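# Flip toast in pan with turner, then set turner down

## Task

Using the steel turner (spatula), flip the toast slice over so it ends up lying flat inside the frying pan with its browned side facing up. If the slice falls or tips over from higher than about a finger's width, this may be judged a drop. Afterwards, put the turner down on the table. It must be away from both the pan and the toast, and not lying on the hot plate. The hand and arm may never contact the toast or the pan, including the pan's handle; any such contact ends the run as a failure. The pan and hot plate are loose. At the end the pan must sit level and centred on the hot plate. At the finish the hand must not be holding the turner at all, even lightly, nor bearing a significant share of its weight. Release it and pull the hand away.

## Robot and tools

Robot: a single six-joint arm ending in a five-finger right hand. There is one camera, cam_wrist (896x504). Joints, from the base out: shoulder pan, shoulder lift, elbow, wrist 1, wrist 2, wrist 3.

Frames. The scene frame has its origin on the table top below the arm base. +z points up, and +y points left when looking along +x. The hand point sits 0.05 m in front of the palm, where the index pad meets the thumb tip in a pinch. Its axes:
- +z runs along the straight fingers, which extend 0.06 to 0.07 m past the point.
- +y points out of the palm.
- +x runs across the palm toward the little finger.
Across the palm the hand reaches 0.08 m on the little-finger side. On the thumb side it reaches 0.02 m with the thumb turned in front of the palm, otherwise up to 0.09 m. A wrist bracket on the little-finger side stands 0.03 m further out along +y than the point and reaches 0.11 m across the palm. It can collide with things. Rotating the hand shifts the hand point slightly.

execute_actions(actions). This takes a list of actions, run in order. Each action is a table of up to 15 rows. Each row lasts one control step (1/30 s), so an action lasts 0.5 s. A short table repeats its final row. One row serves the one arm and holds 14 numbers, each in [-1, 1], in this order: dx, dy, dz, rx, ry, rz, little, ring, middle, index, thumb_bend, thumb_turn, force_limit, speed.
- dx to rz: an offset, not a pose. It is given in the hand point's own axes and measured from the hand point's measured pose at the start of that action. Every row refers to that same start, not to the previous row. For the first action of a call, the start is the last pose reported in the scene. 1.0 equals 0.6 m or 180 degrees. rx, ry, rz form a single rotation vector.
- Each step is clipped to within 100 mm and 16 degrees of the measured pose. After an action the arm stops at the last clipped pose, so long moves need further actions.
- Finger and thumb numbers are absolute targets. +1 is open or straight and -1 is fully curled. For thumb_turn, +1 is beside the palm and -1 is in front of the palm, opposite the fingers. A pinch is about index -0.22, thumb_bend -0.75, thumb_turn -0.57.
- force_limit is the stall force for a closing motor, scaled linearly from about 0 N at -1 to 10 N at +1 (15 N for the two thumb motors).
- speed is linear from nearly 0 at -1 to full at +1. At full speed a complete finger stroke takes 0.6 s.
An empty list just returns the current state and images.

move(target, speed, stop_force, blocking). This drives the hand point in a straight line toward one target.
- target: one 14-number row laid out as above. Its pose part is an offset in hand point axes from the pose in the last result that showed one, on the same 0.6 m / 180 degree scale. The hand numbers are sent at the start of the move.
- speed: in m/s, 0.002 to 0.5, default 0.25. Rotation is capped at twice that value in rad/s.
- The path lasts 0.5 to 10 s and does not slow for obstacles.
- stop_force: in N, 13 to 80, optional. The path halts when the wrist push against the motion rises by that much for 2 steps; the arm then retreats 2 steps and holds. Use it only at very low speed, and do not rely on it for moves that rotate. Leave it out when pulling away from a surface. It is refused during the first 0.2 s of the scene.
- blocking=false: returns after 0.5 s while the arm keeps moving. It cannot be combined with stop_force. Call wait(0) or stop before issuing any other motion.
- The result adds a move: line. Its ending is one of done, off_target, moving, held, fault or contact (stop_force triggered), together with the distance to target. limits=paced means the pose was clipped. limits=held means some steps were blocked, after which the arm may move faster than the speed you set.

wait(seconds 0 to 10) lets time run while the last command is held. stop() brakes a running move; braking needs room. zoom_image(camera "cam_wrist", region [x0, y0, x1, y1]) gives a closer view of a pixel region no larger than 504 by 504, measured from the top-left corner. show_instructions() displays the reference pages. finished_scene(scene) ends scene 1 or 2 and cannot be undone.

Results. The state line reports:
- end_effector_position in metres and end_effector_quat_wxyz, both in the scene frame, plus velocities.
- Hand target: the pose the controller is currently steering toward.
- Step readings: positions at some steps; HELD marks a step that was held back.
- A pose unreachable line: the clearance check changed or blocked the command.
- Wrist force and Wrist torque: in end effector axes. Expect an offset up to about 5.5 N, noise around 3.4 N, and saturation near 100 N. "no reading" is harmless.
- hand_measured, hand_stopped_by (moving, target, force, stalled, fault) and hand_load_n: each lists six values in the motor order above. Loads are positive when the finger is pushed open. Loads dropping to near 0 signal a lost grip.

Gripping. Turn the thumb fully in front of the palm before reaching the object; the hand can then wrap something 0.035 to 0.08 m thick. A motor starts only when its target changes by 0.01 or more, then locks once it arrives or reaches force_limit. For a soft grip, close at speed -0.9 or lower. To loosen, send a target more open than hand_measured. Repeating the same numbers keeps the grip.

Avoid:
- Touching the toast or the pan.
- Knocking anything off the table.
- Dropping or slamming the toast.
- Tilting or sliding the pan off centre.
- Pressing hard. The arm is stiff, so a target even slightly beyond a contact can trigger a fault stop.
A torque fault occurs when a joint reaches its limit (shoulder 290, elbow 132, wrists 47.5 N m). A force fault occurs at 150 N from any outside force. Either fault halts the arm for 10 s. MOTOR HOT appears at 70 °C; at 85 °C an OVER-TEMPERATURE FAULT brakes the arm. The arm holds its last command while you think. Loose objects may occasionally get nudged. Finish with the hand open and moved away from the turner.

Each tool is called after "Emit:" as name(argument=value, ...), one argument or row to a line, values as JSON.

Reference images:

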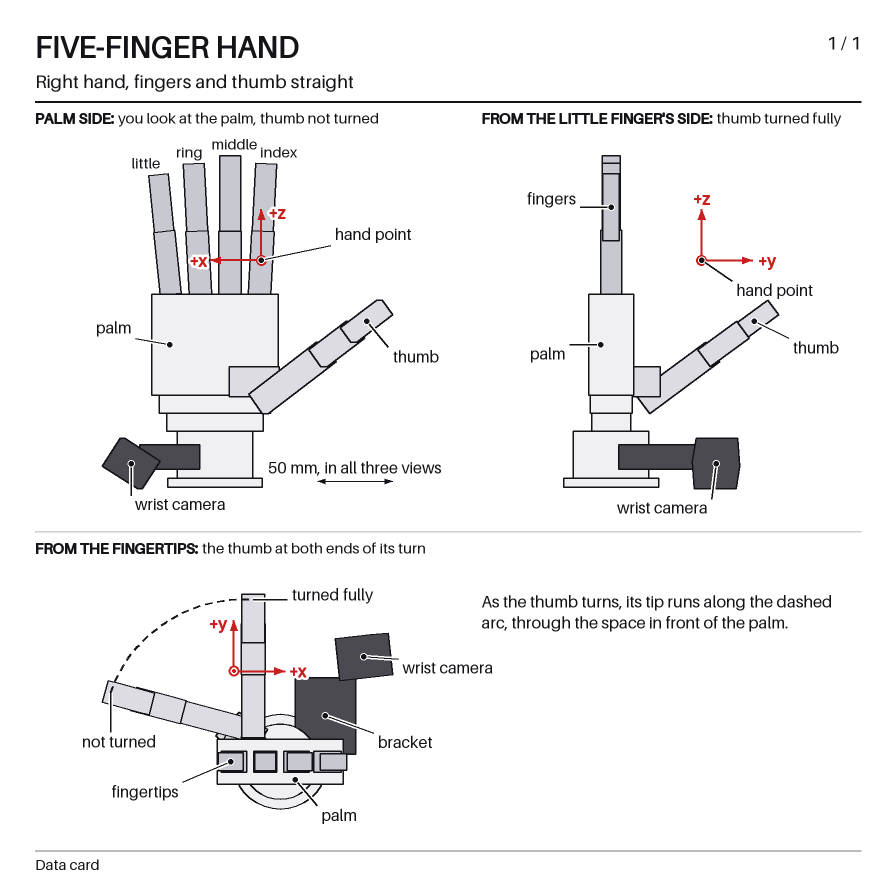

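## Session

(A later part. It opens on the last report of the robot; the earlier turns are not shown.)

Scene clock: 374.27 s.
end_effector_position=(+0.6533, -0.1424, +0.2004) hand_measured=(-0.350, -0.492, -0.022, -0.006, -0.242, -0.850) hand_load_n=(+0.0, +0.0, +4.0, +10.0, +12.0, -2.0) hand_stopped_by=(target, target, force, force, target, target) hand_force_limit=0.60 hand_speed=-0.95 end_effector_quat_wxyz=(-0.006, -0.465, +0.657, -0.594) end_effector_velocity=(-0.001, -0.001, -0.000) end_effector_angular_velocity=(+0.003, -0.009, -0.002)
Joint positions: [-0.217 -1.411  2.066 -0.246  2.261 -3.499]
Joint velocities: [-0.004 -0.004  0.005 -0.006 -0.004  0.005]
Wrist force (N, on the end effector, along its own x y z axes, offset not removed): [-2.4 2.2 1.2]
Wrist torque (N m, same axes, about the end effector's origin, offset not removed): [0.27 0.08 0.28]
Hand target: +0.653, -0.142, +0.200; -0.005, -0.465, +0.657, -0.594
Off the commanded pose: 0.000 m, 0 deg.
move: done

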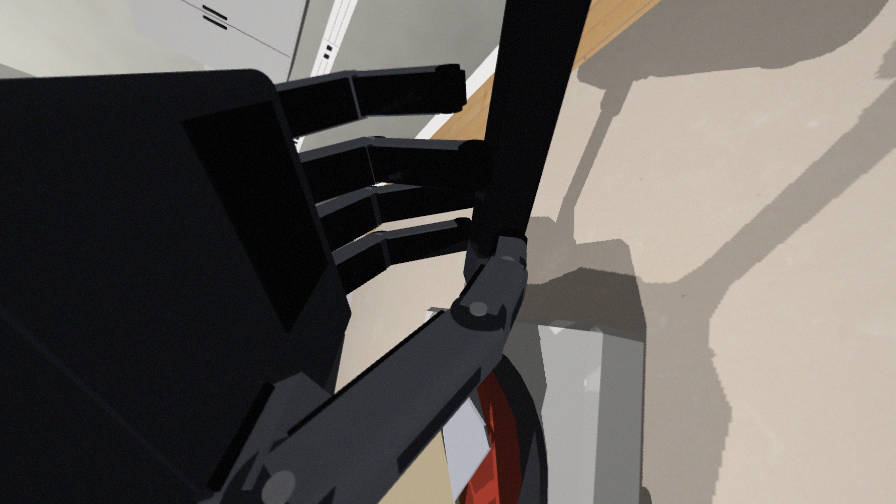

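Emit:
move(
  target=[0.0653,-0.0904,-0.0345,0,0,0,-0.35,-0.49,-0.6,-0.65,-0.25,-0.85,0.6,-0.95],
  speed=0.05,
)

Emit:
move(
  target=[-0.04,-0.13,-0.03,0,0,0,-0.35,-0.49,-0.6,-0.65,-0.25,-0.85,0.6,-0.95],
  speed=0.1,
)

Scene clock: 387.60 s.
end_effector_position=(+0.6533, -0.1424, +0.2704) hand_measured=(-0.350, -0.492, -0.022, -0.006, -0.242, -0.850) hand_load_n=(+0.0, -1.5, +7.5, +0.0, +7.5, +0.0) hand_stopped_by=(target, target, force, force, target, target) hand_force_limit=0.60 hand_speed=-0.95 end_effector_quat_wxyz=(-0.006, -0.465, +0.657, -0.594) end_effector_velocity=(+0.000, -0.000, +0.000) end_effector_angular_velocity=(+0.001, +0.001, -0.000)
Joint positions: [-0.218 -1.481  2.    -0.111  2.26  -3.5  ]
Joint velocities: [-0.     0.    -0.001  0.003 -0.     0.001]
Wrist force (N, on the end effector, along its own x y z axes, offset not removed): [-1.1 3.7 3.9]
Wrist torque (N m, same axes, about the end effector's origin, offset not removed): [0.01 -0.09 0.09]
Hand target: +0.653, -0.142, +0.271; -0.006, -0.465, +0.657, -0.594
Off the commanded pose: 0.000 m, 0 deg.
move: done

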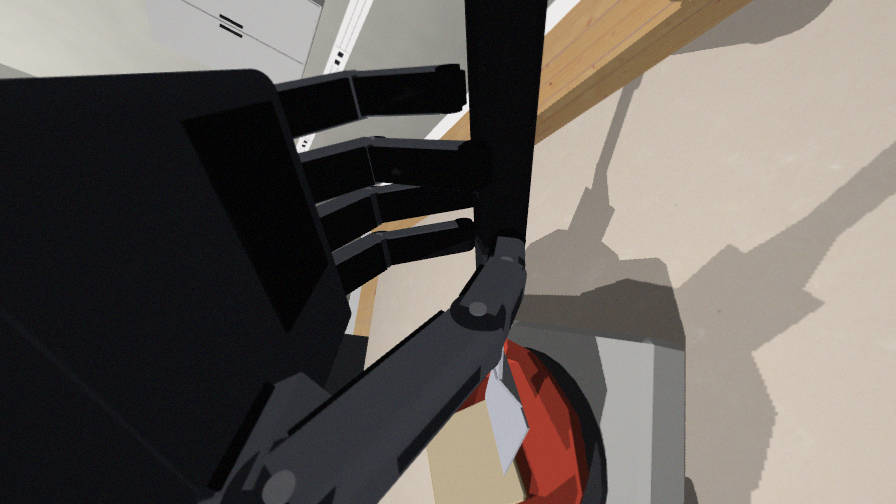

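Scene clock: 388.87 s.
end_effector_position=(+0.7052, -0.1030, +0.3225) hand_measured=(-0.350, -0.492, -0.022, -0.006, -0.242, -0.850) hand_load_n=(+0.0, -1.5, +7.5, +0.0, +7.5, +0.0) hand_stopped_by=(target, target, force, force, target, target) hand_force_limit=0.60 hand_speed=-0.95 end_effector_quat_wxyz=(-0.006, -0.465, +0.657, -0.594) end_effector_velocity=(+0.001, +0.001, +0.001) end_effector_angular_velocity=(+0.000, +0.002, -0.001)
Joint positions: [-0.129 -1.422  1.833  0.03   2.342 -3.45 ]
Joint velocities: [ 0.002  0.001 -0.004  0.005  0.002  0.001]
Wrist force (N, on the end effector, along its own x y z axes, offset not removed): [-1.0 3.9 1.3]
Wrist torque (N m, same axes, about the end effector's origin, offset not removed): [0.24 -0.03 0.05]
Hand target: +0.705, -0.103, +0.323; -0.006, -0.465, +0.657, -0.594
Off the commanded pose: 0.000 m, 0 deg.
move: done

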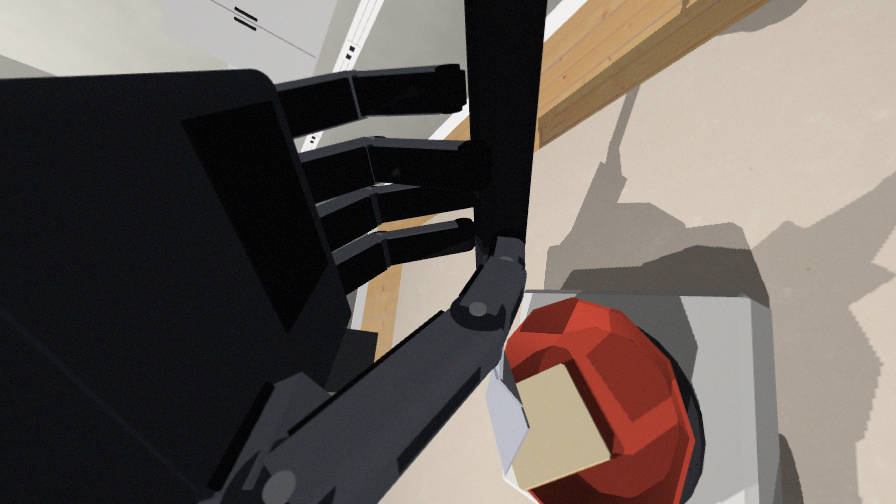

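Emit:
zoom_image(
  camera="cam_wrist",
  region=[460,280,800,504],
)

Region (460, 280, 800, 504) of cam_wrist's 896x504 image, scaled by 1.482, with more detail than that image has; it fills the top 332 rows of this view, and the rest is white.

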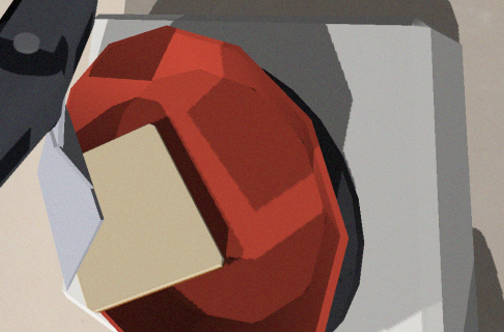

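Emit:
move(
  target=[0.293,0.428,0.111,0.0496,-0.0779,0.1725,-0.35,-0.49,-0.6,-0.65,-0.25,-0.85,0.6,-0.95],
  speed=0.2,
)

Scene clock: 418.93 s.
end_effector_position=(+0.4827, -0.2976, +0.2029) hand_measured=(-0.350, -0.492, -0.022, -0.006, -0.250, -0.850) hand_load_n=(+0.0, +0.0, +0.0, +0.0, +0.0, +0.0) hand_stopped_by=(target, target, force, force, target, target) hand_force_limit=0.60 hand_speed=-0.95 end_effector_quat_wxyz=(+0.267, -0.340, +0.705, -0.562) end_effector_velocity=(-0.001, -0.002, -0.001) end_effector_angular_velocity=(+0.002, -0.005, +0.005)
Joint positions: [-1.112 -1.813  2.48  -0.403  1.134 -3.258]
Joint velocities: [-0.013  0.002  0.002 -0.005 -0.018  0.001]
Wrist force (N, on the end effector, along its own x y z axes, offset not removed): [-1.4 2.2 1.6]
Wrist torque (N m, same axes, about the end effector's origin, offset not removed): [0.13 0.09 0.06]
Hand target: +0.483, -0.298, +0.203; +0.267, -0.340, +0.705, -0.562
Off the commanded pose: 0.001 m, 0 deg.
move: done

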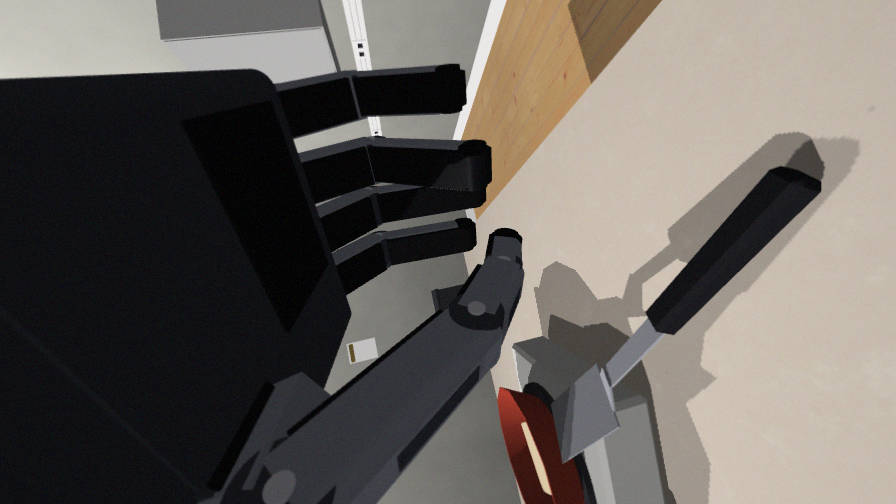

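Emit:
zoom_image(
  camera="cam_wrist",
  region=[480,130,880,504],
)

Region (480, 130, 880, 504) of cam_wrist's 896x504 image, scaled by 1.260, with more detail than that image has; it fills the top 471 rows of this view, and the rest is white.

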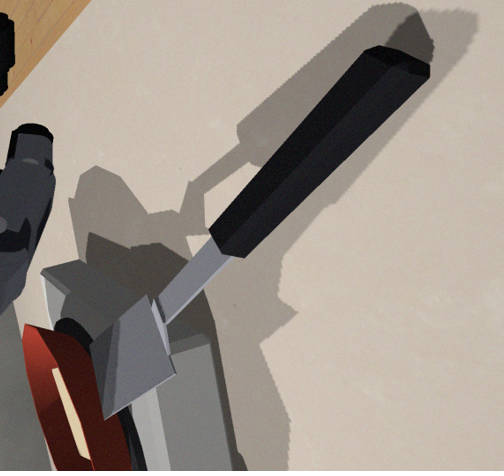

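Emit:
move(
  target=[-0.122,0.064,0.0395,-0.1,0,0,-0.85,-0.9,0.35,0.35,-0.15,-0.85,0.6,0.0],
  speed=0.2,
)

Scene clock: 427.87 s.
end_effector_position=(+0.5397, -0.2496, +0.1596) hand_measured=(-0.850, -0.900, +0.350, +0.350, -0.150, -0.850) hand_load_n=(+0.0, +0.0, +0.0, +0.0, +0.0, +0.0) hand_stopped_by=(target, target, target, target, target, target) hand_force_limit=0.60 hand_speed=0.00 end_effector_quat_wxyz=(+0.211, -0.378, +0.784, -0.445) end_effector_velocity=(+0.001, +0.001, -0.001) end_effector_angular_velocity=(+0.004, +0.006, -0.001)
Joint positions: [-0.828 -1.608  2.286 -0.12   1.43  -3.232]
Joint velocities: [ 0.006  0.006 -0.005  0.006  0.007  0.002]
Wrist force (N, on the end effector, along its own x y z axes, offset not removed): [-0.6 2.2 0.7]
Wrist torque (N m, same axes, about the end effector's origin, offset not removed): [0.24 0.10 0.10]
Hand target: +0.540, -0.249, +0.160; +0.211, -0.378, +0.784, -0.445
Off the commanded pose: 0.000 m, 0 deg.
move: done

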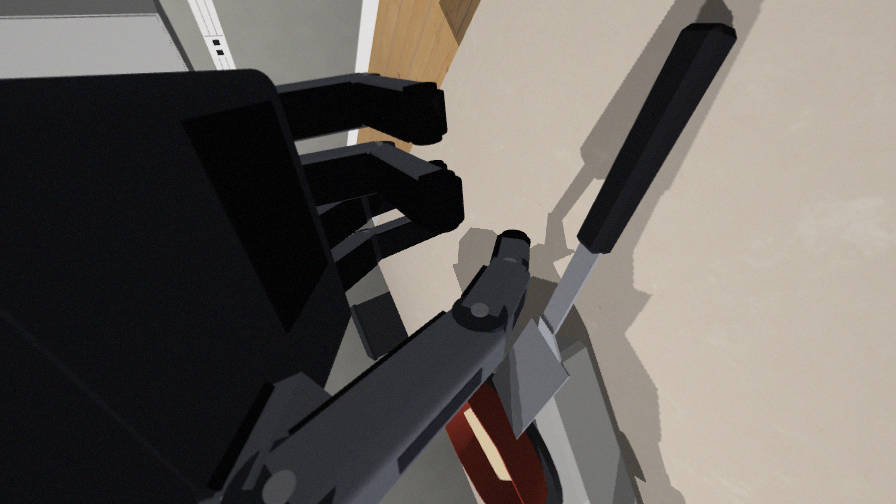

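Emit:
move(
  target=[-0.0065,0.1028,0.0798,0.1126,-0.0246,0.0614,-1,-1,0.35,0.35,-0.15,-0.85,0.6,0.0],
  speed=0.15,
)

Scene clock: 439.77 s.
end_effector_position=(+0.5490, -0.2525, +0.0822) hand_measured=(-1.000, -1.000, +0.350, +0.350, -0.150, -0.850) hand_load_n=(+0.0, +0.0, +0.0, +0.0, +0.0, +0.0) hand_stopped_by=(target, target, target, target, target, target) hand_force_limit=0.60 hand_speed=0.00 end_effector_quat_wxyz=(+0.345, -0.275, +0.718, -0.538) end_effector_velocity=(+0.001, -0.001, -0.001) end_effector_angular_velocity=(-0.004, -0.012, -0.000)
Joint positions: [-0.913 -1.47   2.558 -0.885  1.283 -2.992]
Joint velocities: [-0.001  0.008  0.005 -0.026 -0.002  0.007]
Wrist force (N, on the end effector, along its own x y z axes, offset not removed): [-0.4 2.3 3.9]
Wrist torque (N m, same axes, about the end effector's origin, offset not removed): [-0.01 -0.05 0.11]
Hand target: +0.549, -0.253, +0.082; +0.345, -0.275, +0.718, -0.539
Off the commanded pose: 0.000 m, 0 deg.
move: done

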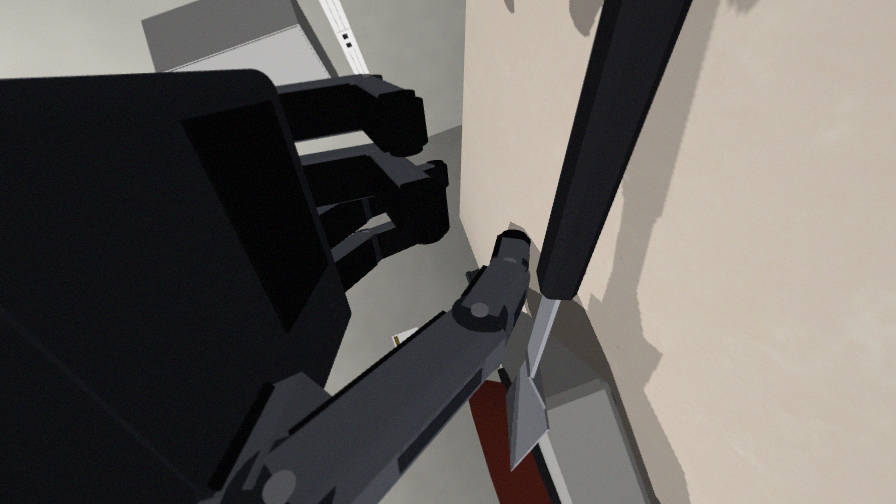

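Emit:
move(
  target=[0,0.044,0.0101,0,0,0,-1,-1,0.35,0.35,-0.15,-0.85,0.6,0.0],
  speed=0.05,
)

Scene clock: 443.23 s.
end_effector_position=(+0.5531, -0.2489, +0.0557) hand_measured=(-1.000, -1.000, +0.350, +0.350, -0.150, -0.850) hand_load_n=(+0.0, +0.0, +0.0, +0.0, +0.0, +0.0) hand_stopped_by=(target, target, target, target, target, target) hand_force_limit=0.60 hand_speed=0.00 end_effector_quat_wxyz=(+0.345, -0.275, +0.718, -0.538) end_effector_velocity=(+0.001, +0.001, -0.000) end_effector_angular_velocity=(+0.000, -0.002, +0.002)
Joint positions: [-0.895 -1.396  2.566 -0.969  1.301 -2.988]
Joint velocities: [ 0.001  0.003 -0.    -0.004 -0.001  0.002]
Wrist force (N, on the end effector, along its own x y z axes, offset not removed): [-2.4 3.0 3.2]
Wrist torque (N m, same axes, about the end effector's origin, offset not removed): [0.13 0.19 0.03]
Hand target: +0.553, -0.249, +0.056; +0.345, -0.275, +0.718, -0.538
Off the commanded pose: 0.000 m, 0 deg.
move: done

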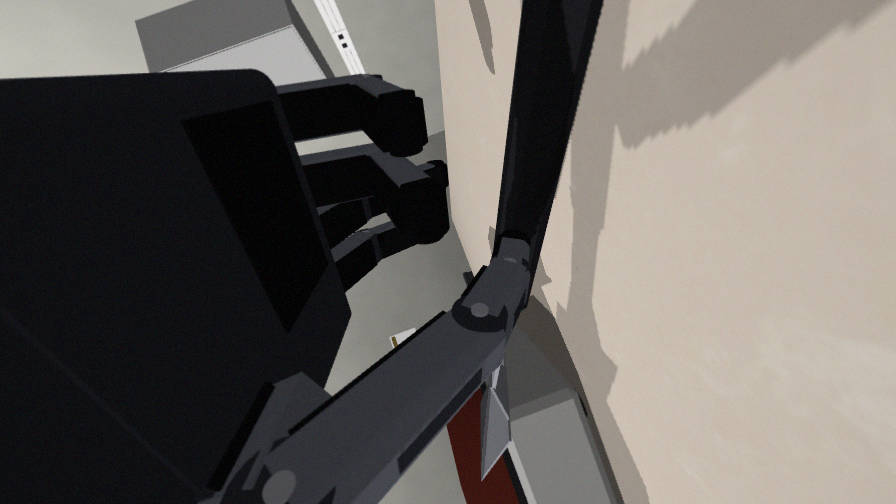

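Emit:
move(
  target=[0,0.0227,0.0052,0,0,0,-1,-1,0.35,0.35,-0.15,-0.85,0.6,0.0],
  speed=0.02,
)

Scene clock: 445.77 s.
end_effector_position=(+0.5553, -0.2471, +0.0421) hand_measured=(-1.000, -1.000, +0.350, +0.350, -0.150, -0.850) hand_load_n=(+0.0, +0.0, +0.0, +0.0, +0.0, +0.0) hand_stopped_by=(target, target, target, target, target, target) hand_force_limit=0.60 hand_speed=0.00 end_effector_quat_wxyz=(+0.345, -0.275, +0.718, -0.538) end_effector_velocity=(+0.001, +0.000, -0.002) end_effector_angular_velocity=(-0.001, -0.001, +0.001)
Joint positions: [-0.886 -1.357  2.569 -1.011  1.31  -2.986]
Joint velocities: [ 0.002  0.005  0.    -0.007  0.001  0.   ]
Wrist force (N, on the end effector, along its own x y z axes, offset not removed): [-0.7 1.5 0.1]
Wrist torque (N m, same axes, about the end effector's origin, offset not removed): [0.11 0.01 0.07]
Hand target: +0.555, -0.247, +0.042; +0.345, -0.275, +0.718, -0.538
Off the commanded pose: 0.000 m, 0 deg.
move: done

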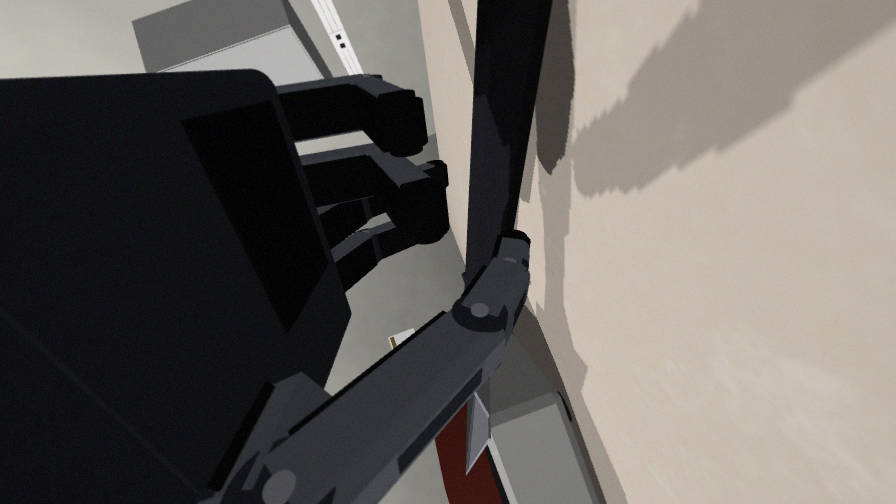

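Emit:
move(
  target=[0,0.0065,0.0015,0.0042,-0.0049,0.0213,-1,-1,0.35,0.35,-0.15,-0.85,0.6,0.0],
  speed=0.03,
)

Scene clock: 448.87 s.
end_effector_position=(+0.5559, -0.2466, +0.0382) hand_measured=(-1.000, -1.000, +0.350, +0.350, -0.150, -0.850) hand_load_n=(+0.0, +0.0, +0.0, +0.0, +0.0, +0.0) hand_stopped_by=(target, target, target, target, target, target) hand_force_limit=0.60 hand_speed=0.00 end_effector_quat_wxyz=(+0.370, -0.253, +0.720, -0.529) end_effector_velocity=(+0.000, -0.001, -0.000) end_effector_angular_velocity=(+0.003, -0.006, -0.000)
Joint positions: [-0.905 -1.331  2.581 -1.064  1.278 -2.92 ]
Joint velocities: [-0.002  0.003  0.001 -0.008 -0.003  0.007]
Wrist force (N, on the end effector, along its own x y z axes, offset not removed): [0.4 4.5 1.4]
Wrist torque (N m, same axes, about the end effector's origin, offset not removed): [0.41 -0.11 0.26]
Hand target: +0.556, -0.247, +0.038; +0.370, -0.253, +0.720, -0.529
Off the commanded pose: 0.000 m, 0 deg.
move: done

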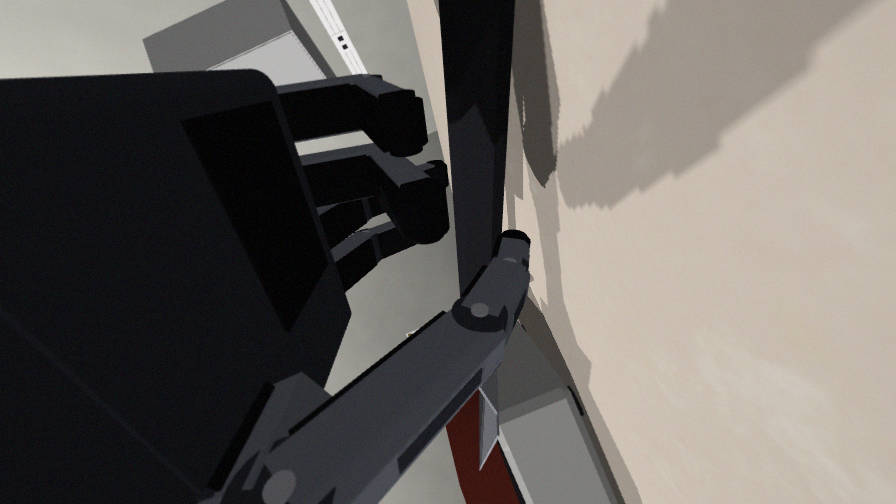

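Emit:
execute_actions(
  actions=[
    [[0,0,0,0,0,0,-1,-1,0.1,0.15,-0.25,-0.85,-0.6,-0.5]],
    [[0,0,0,0,0,0,-1,-1,-0.5,-0.5,-0.25,-0.85,-0.5,-0.85]],
    [[0,0,0,0,0,0,-1,-1,-0.5,-0.5,-0.25,-0.85,-0.5,-0.85]],
  ],
)

Scene clock: 451.40 s.
end_effector_position=(+0.5558, -0.2465, +0.0381) hand_measured=(-1.000, -1.000, +0.010, +0.068, -0.248, -0.850) hand_load_n=(+0.0, +0.0, +4.0, +3.0, +2.5, +0.0) hand_stopped_by=(target, target, force, force, target, target) hand_force_limit=-0.50 hand_speed=-0.85 end_effector_quat_wxyz=(+0.370, -0.253, +0.720, -0.529) end_effector_velocity=(+0.000, +0.000, -0.000) end_effector_angular_velocity=(-0.000, +0.001, +0.002)
Joint positions: [-0.905 -1.331  2.581 -1.064  1.278 -2.92 ]
Joint velocities: [ 0.     0.001  0.    -0.    -0.001 -0.001]
Wrist force (N, on the end effector, along its own x y z axes, offset not removed): [0.5 0.3 2.6]
Wrist torque (N m, same axes, about the end effector's origin, offset not removed): [0.22 -0.24 0.16]
Hand target: +0.556, -0.246, +0.038; +0.370, -0.253, +0.720, -0.529
Off the commanded pose: 0.000 m, 0 deg.
Step readings (end_effector_position; steps 1 to 15: 1st action; 16 to 30: 2nd action; 31 to 45: 3rd action):
0: (+0.5559, -0.2465, +0.0382)
1: (+0.5559, -0.2465, +0.0382)
2: (+0.5559, -0.2465, +0.0382)
4: (+0.5558, -0.2465, +0.0382)
8: (+0.5558, -0.2465, +0.0381)
15: (+0.5558, -0.2465, +0.0381)
16: (+0.5558, -0.2465, +0.0381)
17: (+0.5558, -0.2465, +0.0381)
19: (+0.5558, -0.2465, +0.0381)
23: (+0.5558, -0.2465, +0.0381)
30: (+0.5558, -0.2465, +0.0381)
31: (+0.5558, -0.2465, +0.0381)
32: (+0.5558, -0.2465, +0.0381)
34: (+0.5558, -0.2465, +0.0381)
38: (+0.5558, -0.2465, +0.0381)
45: end_effector_position above

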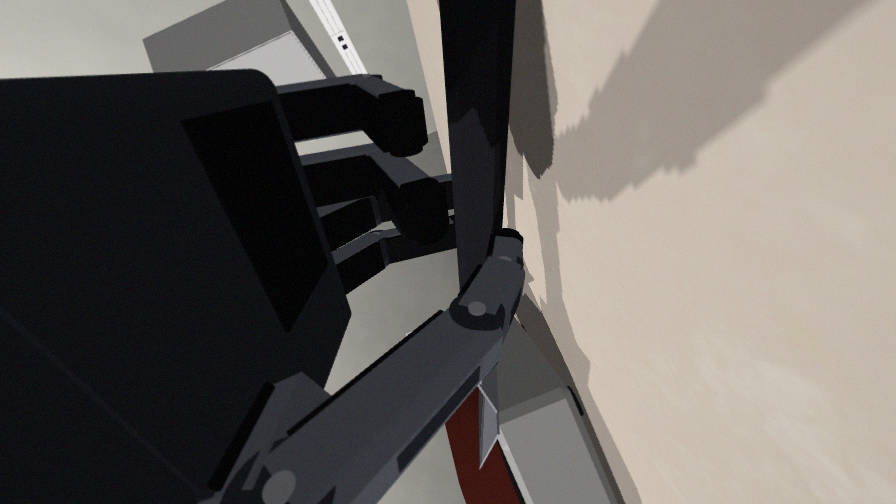

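Emit:
execute_actions(
  actions=[
    [[0,0,0,0,0,0,-1,-1,-0.55,-0.55,-0.25,-0.85,0.6,-0.92]],
    [[0,0,0,0,0,0,-1,-1,-0.55,-0.55,-0.25,-0.85,0.6,-0.92]],
    [[0,0,0,0,0,0,-1,-1,-0.6,-0.6,-0.25,-0.85,0.95,-0.95]],
    [[0,0,0,0,0,0,-1,-1,-0.6,-0.6,-0.25,-0.85,0.95,-0.95]],
  ],
)

Scene clock: 454.50 s.
end_effector_position=(+0.5558, -0.2465, +0.0381) hand_measured=(-1.000, -1.000, -0.014, +0.040, -0.246, -0.850) hand_load_n=(+0.0, +0.0, +9.5, +10.0, +7.0, +0.0) hand_stopped_by=(target, target, force, force, target, target) hand_force_limit=0.95 hand_speed=-0.95 end_effector_quat_wxyz=(+0.370, -0.253, +0.720, -0.529) end_effector_velocity=(+0.000, -0.000, +0.001) end_effector_angular_velocity=(-0.002, -0.002, +0.000)
Joint positions: [-0.905 -1.331  2.581 -1.064  1.278 -2.92 ]
Joint velocities: [ 0.    -0.002 -0.    -0.001 -0.    -0.   ]
Wrist force (N, on the end effector, along its own x y z axes, offset not removed): [-2.0 -7.0 6.9]
Wrist torque (N m, same axes, about the end effector's origin, offset not removed): [0.28 0.10 0.06]
Hand target: +0.556, -0.246, +0.038; +0.370, -0.253, +0.720, -0.529
Off the commanded pose: 0.000 m, 0 deg.
Step readings (end_effector_position; steps 1 to 15: 1st action; 16 to 30: 2nd action; 31 to 45: 3rd action; 46 to 60: 4th action):
0: (+0.5558, -0.2465, +0.0381)
1: (+0.5558, -0.2465, +0.0381)
2: (+0.5558, -0.2465, +0.0381)
4: (+0.5558, -0.2465, +0.0381)
8: (+0.5558, -0.2465, +0.0381)
15: (+0.5558, -0.2465, +0.0381)
16: (+0.5558, -0.2465, +0.0381)
17: (+0.5558, -0.2465, +0.0381)
19: (+0.5558, -0.2465, +0.0381)
23: (+0.5558, -0.2465, +0.0381)
30: (+0.5558, -0.2465, +0.0381)
31: (+0.5558, -0.2465, +0.0381)
32: (+0.5558, -0.2465, +0.0381)
34: (+0.5558, -0.2465, +0.0381)
38: (+0.5558, -0.2465, +0.0381)
45: (+0.5558, -0.2465, +0.0381)
46: (+0.5558, -0.2465, +0.0381)
47: (+0.5558, -0.2465, +0.0381)
49: (+0.5558, -0.2465, +0.0381)
53: (+0.5558, -0.2465, +0.0381)
60: end_effector_position above

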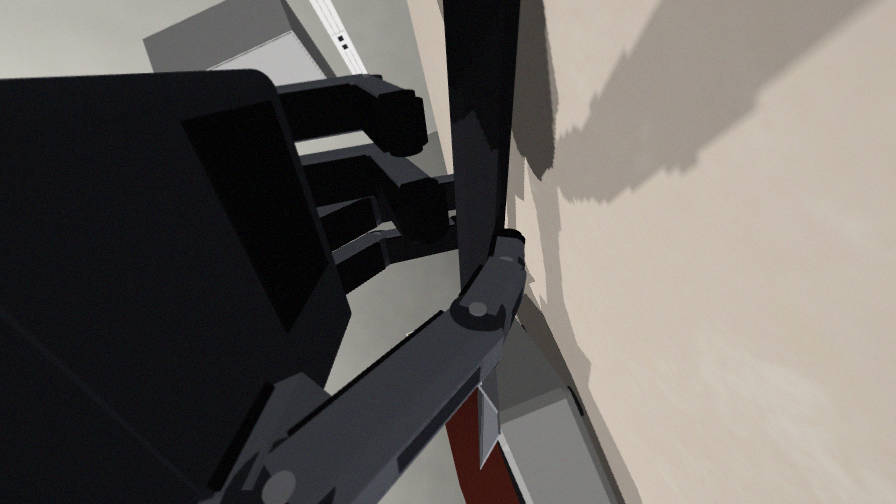

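Emit:
execute_actions(
  actions=[
    [[0,-0.002,-0.0005,0,0,0,-0.9,-0.9,-0.6,-0.6,-0.25,-0.85,0.95,-0.7]],
    [[0,-0.002,-0.0005,0,0,0,-0.9,-0.9,-0.6,-0.6,-0.25,-0.85,0.95,-0.7]],
  ],
)

Scene clock: 457.23 s.
end_effector_position=(+0.5552, -0.2468, +0.0404) hand_measured=(-0.900, -0.900, -0.014, +0.040, -0.244, -0.850) hand_load_n=(+0.0, +0.0, +7.0, +7.5, +10.0, -0.5) hand_stopped_by=(target, target, force, force, target, target) hand_force_limit=0.95 hand_speed=-0.70 end_effector_quat_wxyz=(+0.370, -0.253, +0.721, -0.529) end_effector_velocity=(-0.000, -0.001, +0.001) end_effector_angular_velocity=(-0.001, -0.001, -0.002)
Joint positions: [-0.907 -1.338  2.581 -1.056  1.276 -2.92 ]
Joint velocities: [-0.    -0.001  0.    -0.001  0.001  0.   ]
Wrist force (N, on the end effector, along its own x y z axes, offset not removed): [0.0 2.6 2.3]
Wrist torque (N m, same axes, about the end effector's origin, offset not removed): [0.08 -0.01 0.12]
Hand target: +0.555, -0.247, +0.040; +0.370, -0.253, +0.721, -0.529
Off the commanded pose: 0.000 m, 0 deg.
Step readings (end_effector_position; steps 1 to 15: 1st action; 16 to 30: 2nd action):
0: (+0.5558, -0.2465, +0.0381)
1: (+0.5558, -0.2465, +0.0382)
2: (+0.5557, -0.2466, +0.0384)
4: (+0.5556, -0.2466, +0.0388)
8: (+0.5555, -0.2466, +0.0391)
15: (+0.5555, -0.2467, +0.0393)
16: (+0.5555, -0.2467, +0.0393)
17: (+0.5554, -0.2467, +0.0395)
19: (+0.5553, -0.2468, +0.0400)
23: (+0.5552, -0.2468, +0.0403)
30: end_effector_position above

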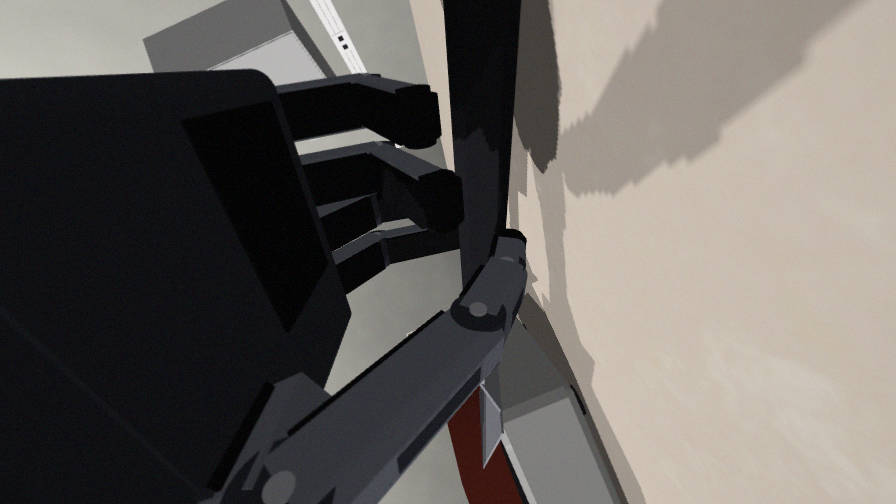

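Good. Open ring/little toward contact.

Emit:
execute_actions(
  actions=[
    [[0,0,0,0,0,0,-0.8,-0.78,-0.6,-0.6,-0.25,-0.85,0.95,-0.8]],
    [[0,0,0,0,0,0,-0.8,-0.78,-0.6,-0.6,-0.25,-0.85,0.95,-0.8]],
  ],
)

Scene clock: 459.30 s.
end_effector_position=(+0.5552, -0.2469, +0.0404) hand_measured=(-0.800, -0.780, -0.014, +0.040, -0.244, -0.850) hand_load_n=(+0.0, +0.0, +7.0, +7.5, +10.0, -0.5) hand_stopped_by=(target, target, force, force, target, target) hand_force_limit=0.95 hand_speed=-0.80 end_effector_quat_wxyz=(+0.370, -0.253, +0.721, -0.529) end_effector_velocity=(+0.000, +0.000, -0.000) end_effector_angular_velocity=(-0.000, +0.001, +0.001)
Joint positions: [-0.907 -1.338  2.581 -1.056  1.276 -2.92 ]
Joint velocities: [ 0.     0.001  0.    -0.    -0.001 -0.001]
Wrist force (N, on the end effector, along its own x y z axes, offset not removed): [-1.0 2.5 2.9]
Wrist torque (N m, same axes, about the end effector's origin, offset not removed): [0.06 0.14 0.13]
Hand target: +0.555, -0.247, +0.040; +0.370, -0.253, +0.721, -0.529
Off the commanded pose: 0.000 m, 0 deg.
Step readings (end_effector_position; steps 1 to 15: 1st action; 16 to 30: 2nd action):
0: (+0.5552, -0.2469, +0.0404)
1: (+0.5552, -0.2469, +0.0404)
2: (+0.5552, -0.2469, +0.0404)
4: (+0.5552, -0.2469, +0.0404)
8: (+0.5552, -0.2469, +0.0404)
15: (+0.5552, -0.2469, +0.0404)
16: (+0.5552, -0.2469, +0.0404)
17: (+0.5552, -0.2469, +0.0404)
19: (+0.5552, -0.2469, +0.0404)
23: (+0.5552, -0.2469, +0.0404)
30: end_effector_position above

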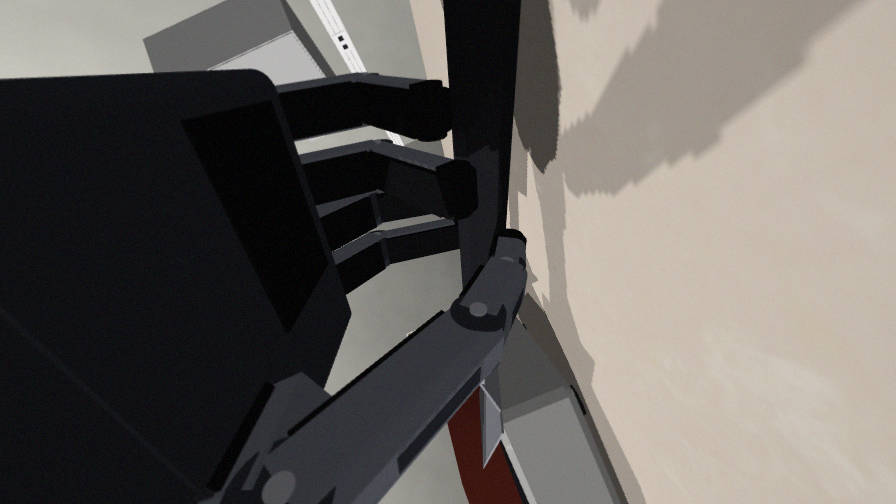

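Emit:
execute_actions(
  actions=[
    [[0,0,0,0,0,0,-0.7,-0.66,-0.6,-0.6,-0.25,-0.85,0.95,-0.8]],
    [[0,0,0,0,0,0,-0.7,-0.66,-0.6,-0.6,-0.25,-0.85,0.95,-0.8]],
  ],
)

Scene clock: 461.77 s.
end_effector_position=(+0.5552, -0.2469, +0.0404) hand_measured=(-0.700, -0.660, -0.014, +0.040, -0.244, -0.850) hand_load_n=(+0.0, +0.0, +7.0, +7.5, +10.0, -0.5) hand_stopped_by=(target, target, force, force, target, target) hand_force_limit=0.95 hand_speed=-0.80 end_effector_quat_wxyz=(+0.370, -0.253, +0.721, -0.529) end_effector_velocity=(+0.000, +0.000, -0.000) end_effector_angular_velocity=(-0.001, -0.001, +0.002)
Joint positions: [-0.907 -1.338  2.581 -1.056  1.276 -2.92 ]
Joint velocities: [-0.     0.001 -0.    -0.002 -0.002 -0.   ]
Wrist force (N, on the end effector, along its own x y z axes, offset not removed): [-1.1 1.2 0.2]
Wrist torque (N m, same axes, about the end effector's origin, offset not removed): [0.00 0.26 -0.01]
Hand target: +0.555, -0.247, +0.040; +0.370, -0.253, +0.721, -0.529
Off the commanded pose: 0.000 m, 0 deg.
Step readings (end_effector_position; steps 1 to 15: 1st action; 16 to 30: 2nd action):
0: (+0.5552, -0.2469, +0.0404)
1: (+0.5552, -0.2469, +0.0404)
2: (+0.5552, -0.2469, +0.0404)
4: (+0.5552, -0.2469, +0.0404)
8: (+0.5552, -0.2469, +0.0404)
15: (+0.5552, -0.2469, +0.0404)
16: (+0.5552, -0.2469, +0.0404)
17: (+0.5552, -0.2469, +0.0404)
19: (+0.5552, -0.2469, +0.0404)
23: (+0.5552, -0.2469, +0.0404)
30: end_effector_position above

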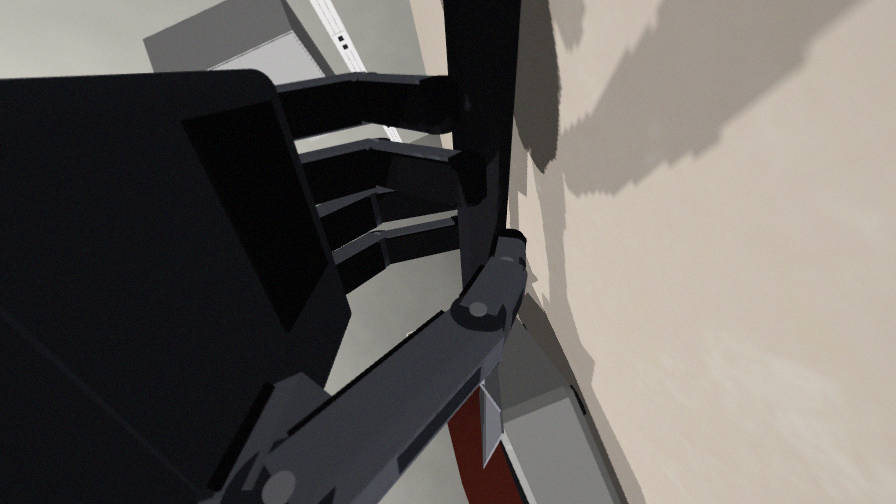

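Emit:
execute_actions(
  actions=[
    [[0,0,0,0,0,0,-0.64,-0.6,-0.6,-0.6,-0.25,-0.85,0.95,-0.85]],
    [[0,0,0,0,0,0,-0.64,-0.6,-0.6,-0.6,-0.25,-0.85,0.95,-0.85]],
  ],
)

Scene clock: 463.77 s.
end_effector_position=(+0.5552, -0.2469, +0.0404) hand_measured=(-0.640, -0.602, -0.014, +0.040, -0.244, -0.850) hand_load_n=(+0.0, -4.0, +9.0, +5.5, +10.0, -3.0) hand_stopped_by=(target, target, force, force, target, target) hand_force_limit=0.95 hand_speed=-0.85 end_effector_quat_wxyz=(+0.370, -0.253, +0.721, -0.529) end_effector_velocity=(-0.000, -0.000, +0.000) end_effector_angular_velocity=(-0.001, +0.000, -0.001)
Joint positions: [-0.907 -1.338  2.581 -1.056  1.276 -2.92 ]
Joint velocities: [ 0.    -0.001 -0.    -0.     0.001 -0.001]
Wrist force (N, on the end effector, along its own x y z axes, offset not removed): [0.4 5.7 1.7]
Wrist torque (N m, same axes, about the end effector's origin, offset not removed): [0.46 0.00 0.12]
Hand target: +0.555, -0.247, +0.040; +0.370, -0.253, +0.721, -0.529
Off the commanded pose: 0.000 m, 0 deg.
Step readings (end_effector_position; steps 1 to 15: 1st action; 16 to 30: 2nd action):
0: (+0.5552, -0.2469, +0.0404)
1: (+0.5552, -0.2469, +0.0404)
2: (+0.5552, -0.2469, +0.0404)
4: (+0.5552, -0.2469, +0.0404)
8: (+0.5552, -0.2469, +0.0404)
15: (+0.5552, -0.2469, +0.0404)
16: (+0.5552, -0.2469, +0.0404)
17: (+0.5552, -0.2469, +0.0404)
19: (+0.5552, -0.2469, +0.0404)
23: (+0.5552, -0.2469, +0.0404)
30: end_effector_position above

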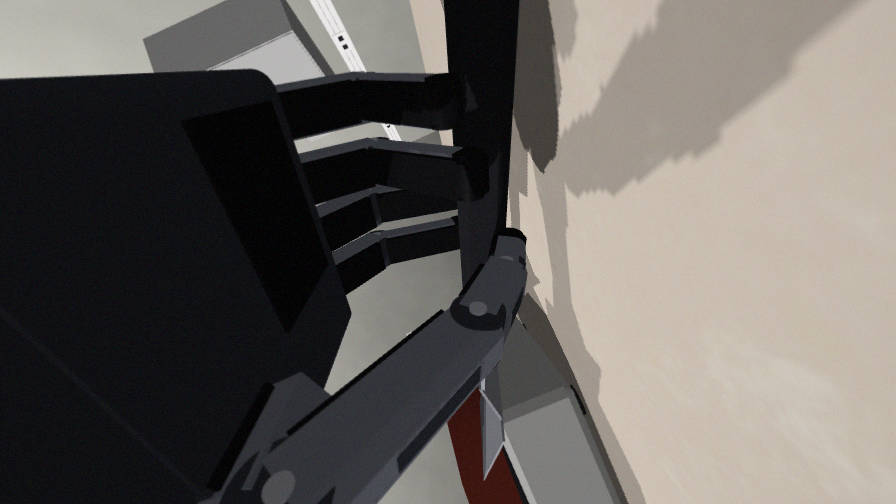

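Emit:
execute_actions(
  actions=[
    [[0,0,0,0,0,0,-0.6,-0.6,-0.6,-0.65,-0.25,-0.85,0.7,-0.95]],
    [[0,0,0,0,0,0,-0.6,-0.6,-0.6,-0.65,-0.25,-0.85,0.7,-0.95]],
  ],
)

Emit:
move(
  target=[0.03,-0.05,-0.017,0,0,0,-0.6,-0.6,-0.6,-0.65,-0.25,-0.85,0.7,-0.95],
  speed=0.04,
)

Emit:
zoom_image(
  camera="cam_wrist",
  region=[400,320,600,504],
)

Scene clock: 467.40 s.
end_effector_position=(+0.5552, -0.2469, +0.0404) hand_measured=(-0.602, -0.602, -0.014, +0.032, -0.244, -0.850) hand_load_n=(-5.0, +0.0, +9.0, +6.0, +10.5, -5.0) hand_stopped_by=(target, target, force, force, target, target) hand_force_limit=0.70 hand_speed=-0.95 end_effector_quat_wxyz=(+0.370, -0.253, +0.721, -0.529) end_effector_velocity=(+0.000, +0.000, +0.000) end_effector_angular_velocity=(-0.000, +0.000, +0.001)
Joint positions: [-0.907 -1.338  2.581 -1.056  1.276 -2.92 ]
Joint velocities: [ 0.    -0.001  0.     0.    -0.    -0.   ]
Wrist force (N, on the end effector, along its own x y z axes, offset not removed): [-0.9 2.7 0.5]
Wrist torque (N m, same axes, about the end effector's origin, offset not removed): [0.01 0.19 -0.16]
Hand target: +0.555, -0.247, +0.040; +0.370, -0.253, +0.721, -0.529
Off the commanded pose: 0.000 m, 0 deg.
Step readings (end_effector_position; steps 1 to 15: 1st action; 16 to 30: 2nd action):
0: (+0.5552, -0.2469, +0.0404)
1: (+0.5552, -0.2469, +0.0404)
2: (+0.5552, -0.2469, +0.0404)
4: (+0.5552, -0.2469, +0.0404)
8: (+0.5552, -0.2469, +0.0404)
15: (+0.5552, -0.2469, +0.0404)
16: (+0.5552, -0.2469, +0.0404)
17: (+0.5552, -0.2469, +0.0404)
19: (+0.5552, -0.2469, +0.0404)
23: (+0.5552, -0.2469, +0.0404)
30: end_effector_position above

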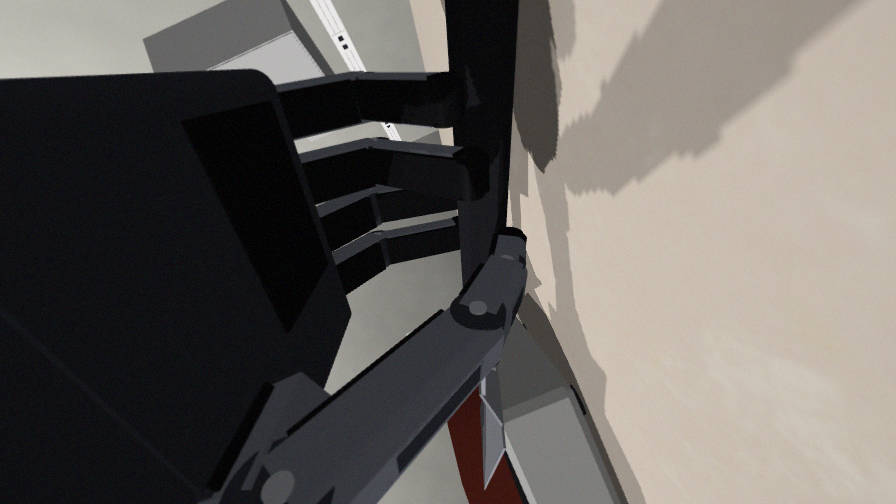

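Scene clock: 468.63 s.
end_effector_position=(+0.5355, -0.2640, +0.0658) hand_measured=(-0.602, -0.602, -0.014, +0.032, -0.244, -0.850) hand_load_n=(-5.0, +0.0, +9.0, +6.0, +10.5, -5.0) hand_stopped_by=(target, target, force, force, target, target) hand_force_limit=0.70 hand_speed=-0.95 end_effector_quat_wxyz=(+0.370, -0.253, +0.720, -0.529) end_effector_velocity=(-0.001, -0.001, +0.001) end_effector_angular_velocity=(+0.000, -0.000, +0.001)
Joint positions: [-0.995 -1.424  2.591 -0.976  1.191 -2.937]
Joint velocities: [-0.004 -0.005  0.001  0.004 -0.005 -0.001]
Wrist force (N, on the end effector, along its own x y z axes, offset not removed): [-0.5 5.1 3.3]
Wrist torque (N m, same axes, about the end effector's origin, offset not removed): [0.19 -0.01 0.00]
Hand target: +0.535, -0.264, +0.066; +0.370, -0.253, +0.721, -0.529
Off the commanded pose: 0.000 m, 0 deg.
move: done

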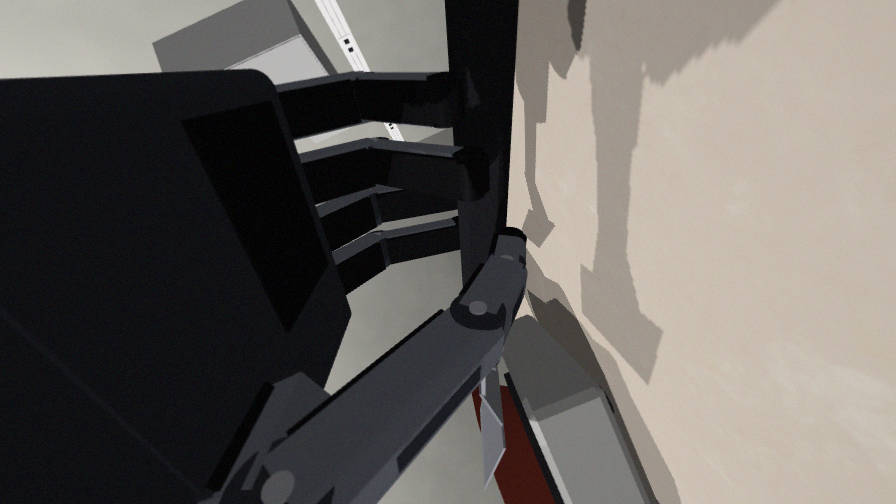

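Region (400, 320, 600, 504) of cam_wrist's 896x504 image, scaled by 2.520, with more detail than that image has; it fills the top 464 rows of this view, and the rest is white.

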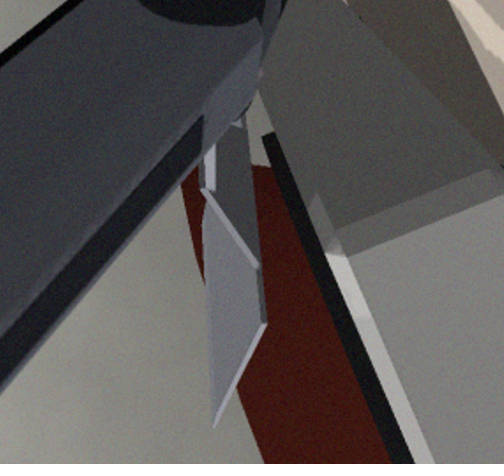

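Emit:
zoom_image(
  camera="cam_wrist",
  region=[450,360,530,500],
)

Region (450, 360, 530, 500) of cam_wrist's 896x504 image, scaled by 3.600, with more detail than that image has; it fills the left 288 columns of this view, and the rest is white.

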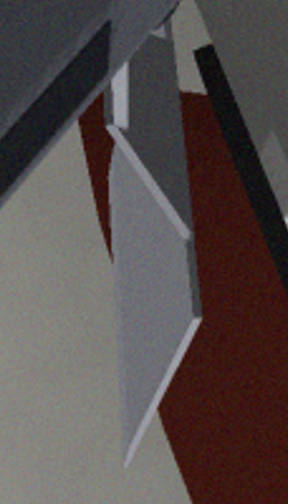

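Emit:
move(
  target=[-0.071,-0.512,-0.108,-0.0561,0.1109,-0.4654,-0.6,-0.6,-0.6,-0.65,-0.25,-0.85,0.7,-0.95],
  speed=0.2,
)

Scene clock: 486.73 s.
end_effector_position=(+0.5011, -0.2903, +0.3798) hand_measured=(-0.602, -0.602, -0.014, +0.032, -0.244, -0.850) hand_load_n=(-4.0, +0.0, +9.5, +6.5, +9.5, -5.0) hand_stopped_by=(target, target, force, force, target, target) hand_force_limit=0.70 hand_speed=-0.95 end_effector_quat_wxyz=(+0.216, +0.608, -0.457, +0.613) end_effector_velocity=(-0.001, +0.000, +0.001) end_effector_angular_velocity=(-0.005, +0.006, -0.001)
Joint positions: [-0.564 -1.81   2.177 -0.183  1.97  -4.334]
Joint velocities: [ 0.001 -0.001 -0.001  0.001  0.004 -0.008]
Wrist force (N, on the end effector, along its own x y z axes, offset not removed): [-1.9 3.4 0.9]
Wrist torque (N m, same axes, about the end effector's origin, offset not removed): [0.15 0.05 0.12]
Hand target: +0.501, -0.290, +0.380; +0.216, +0.608, -0.457, +0.612
Off the commanded pose: 0.000 m, 0 deg.
move: done

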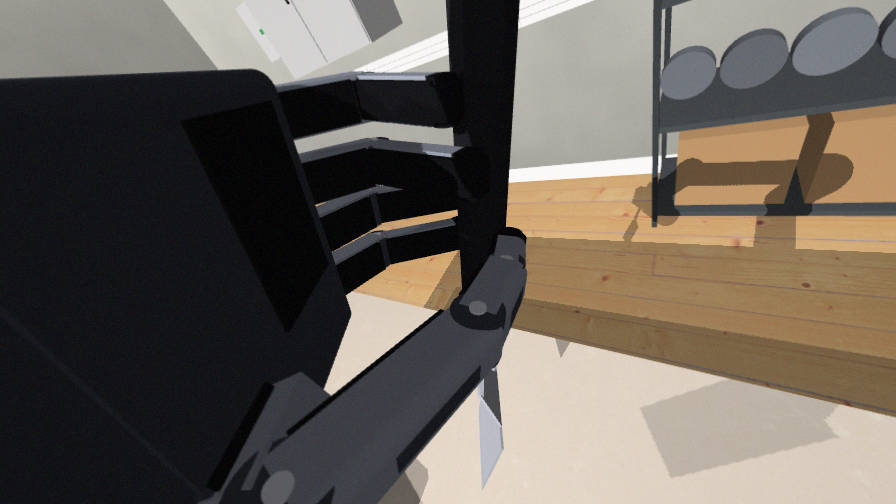

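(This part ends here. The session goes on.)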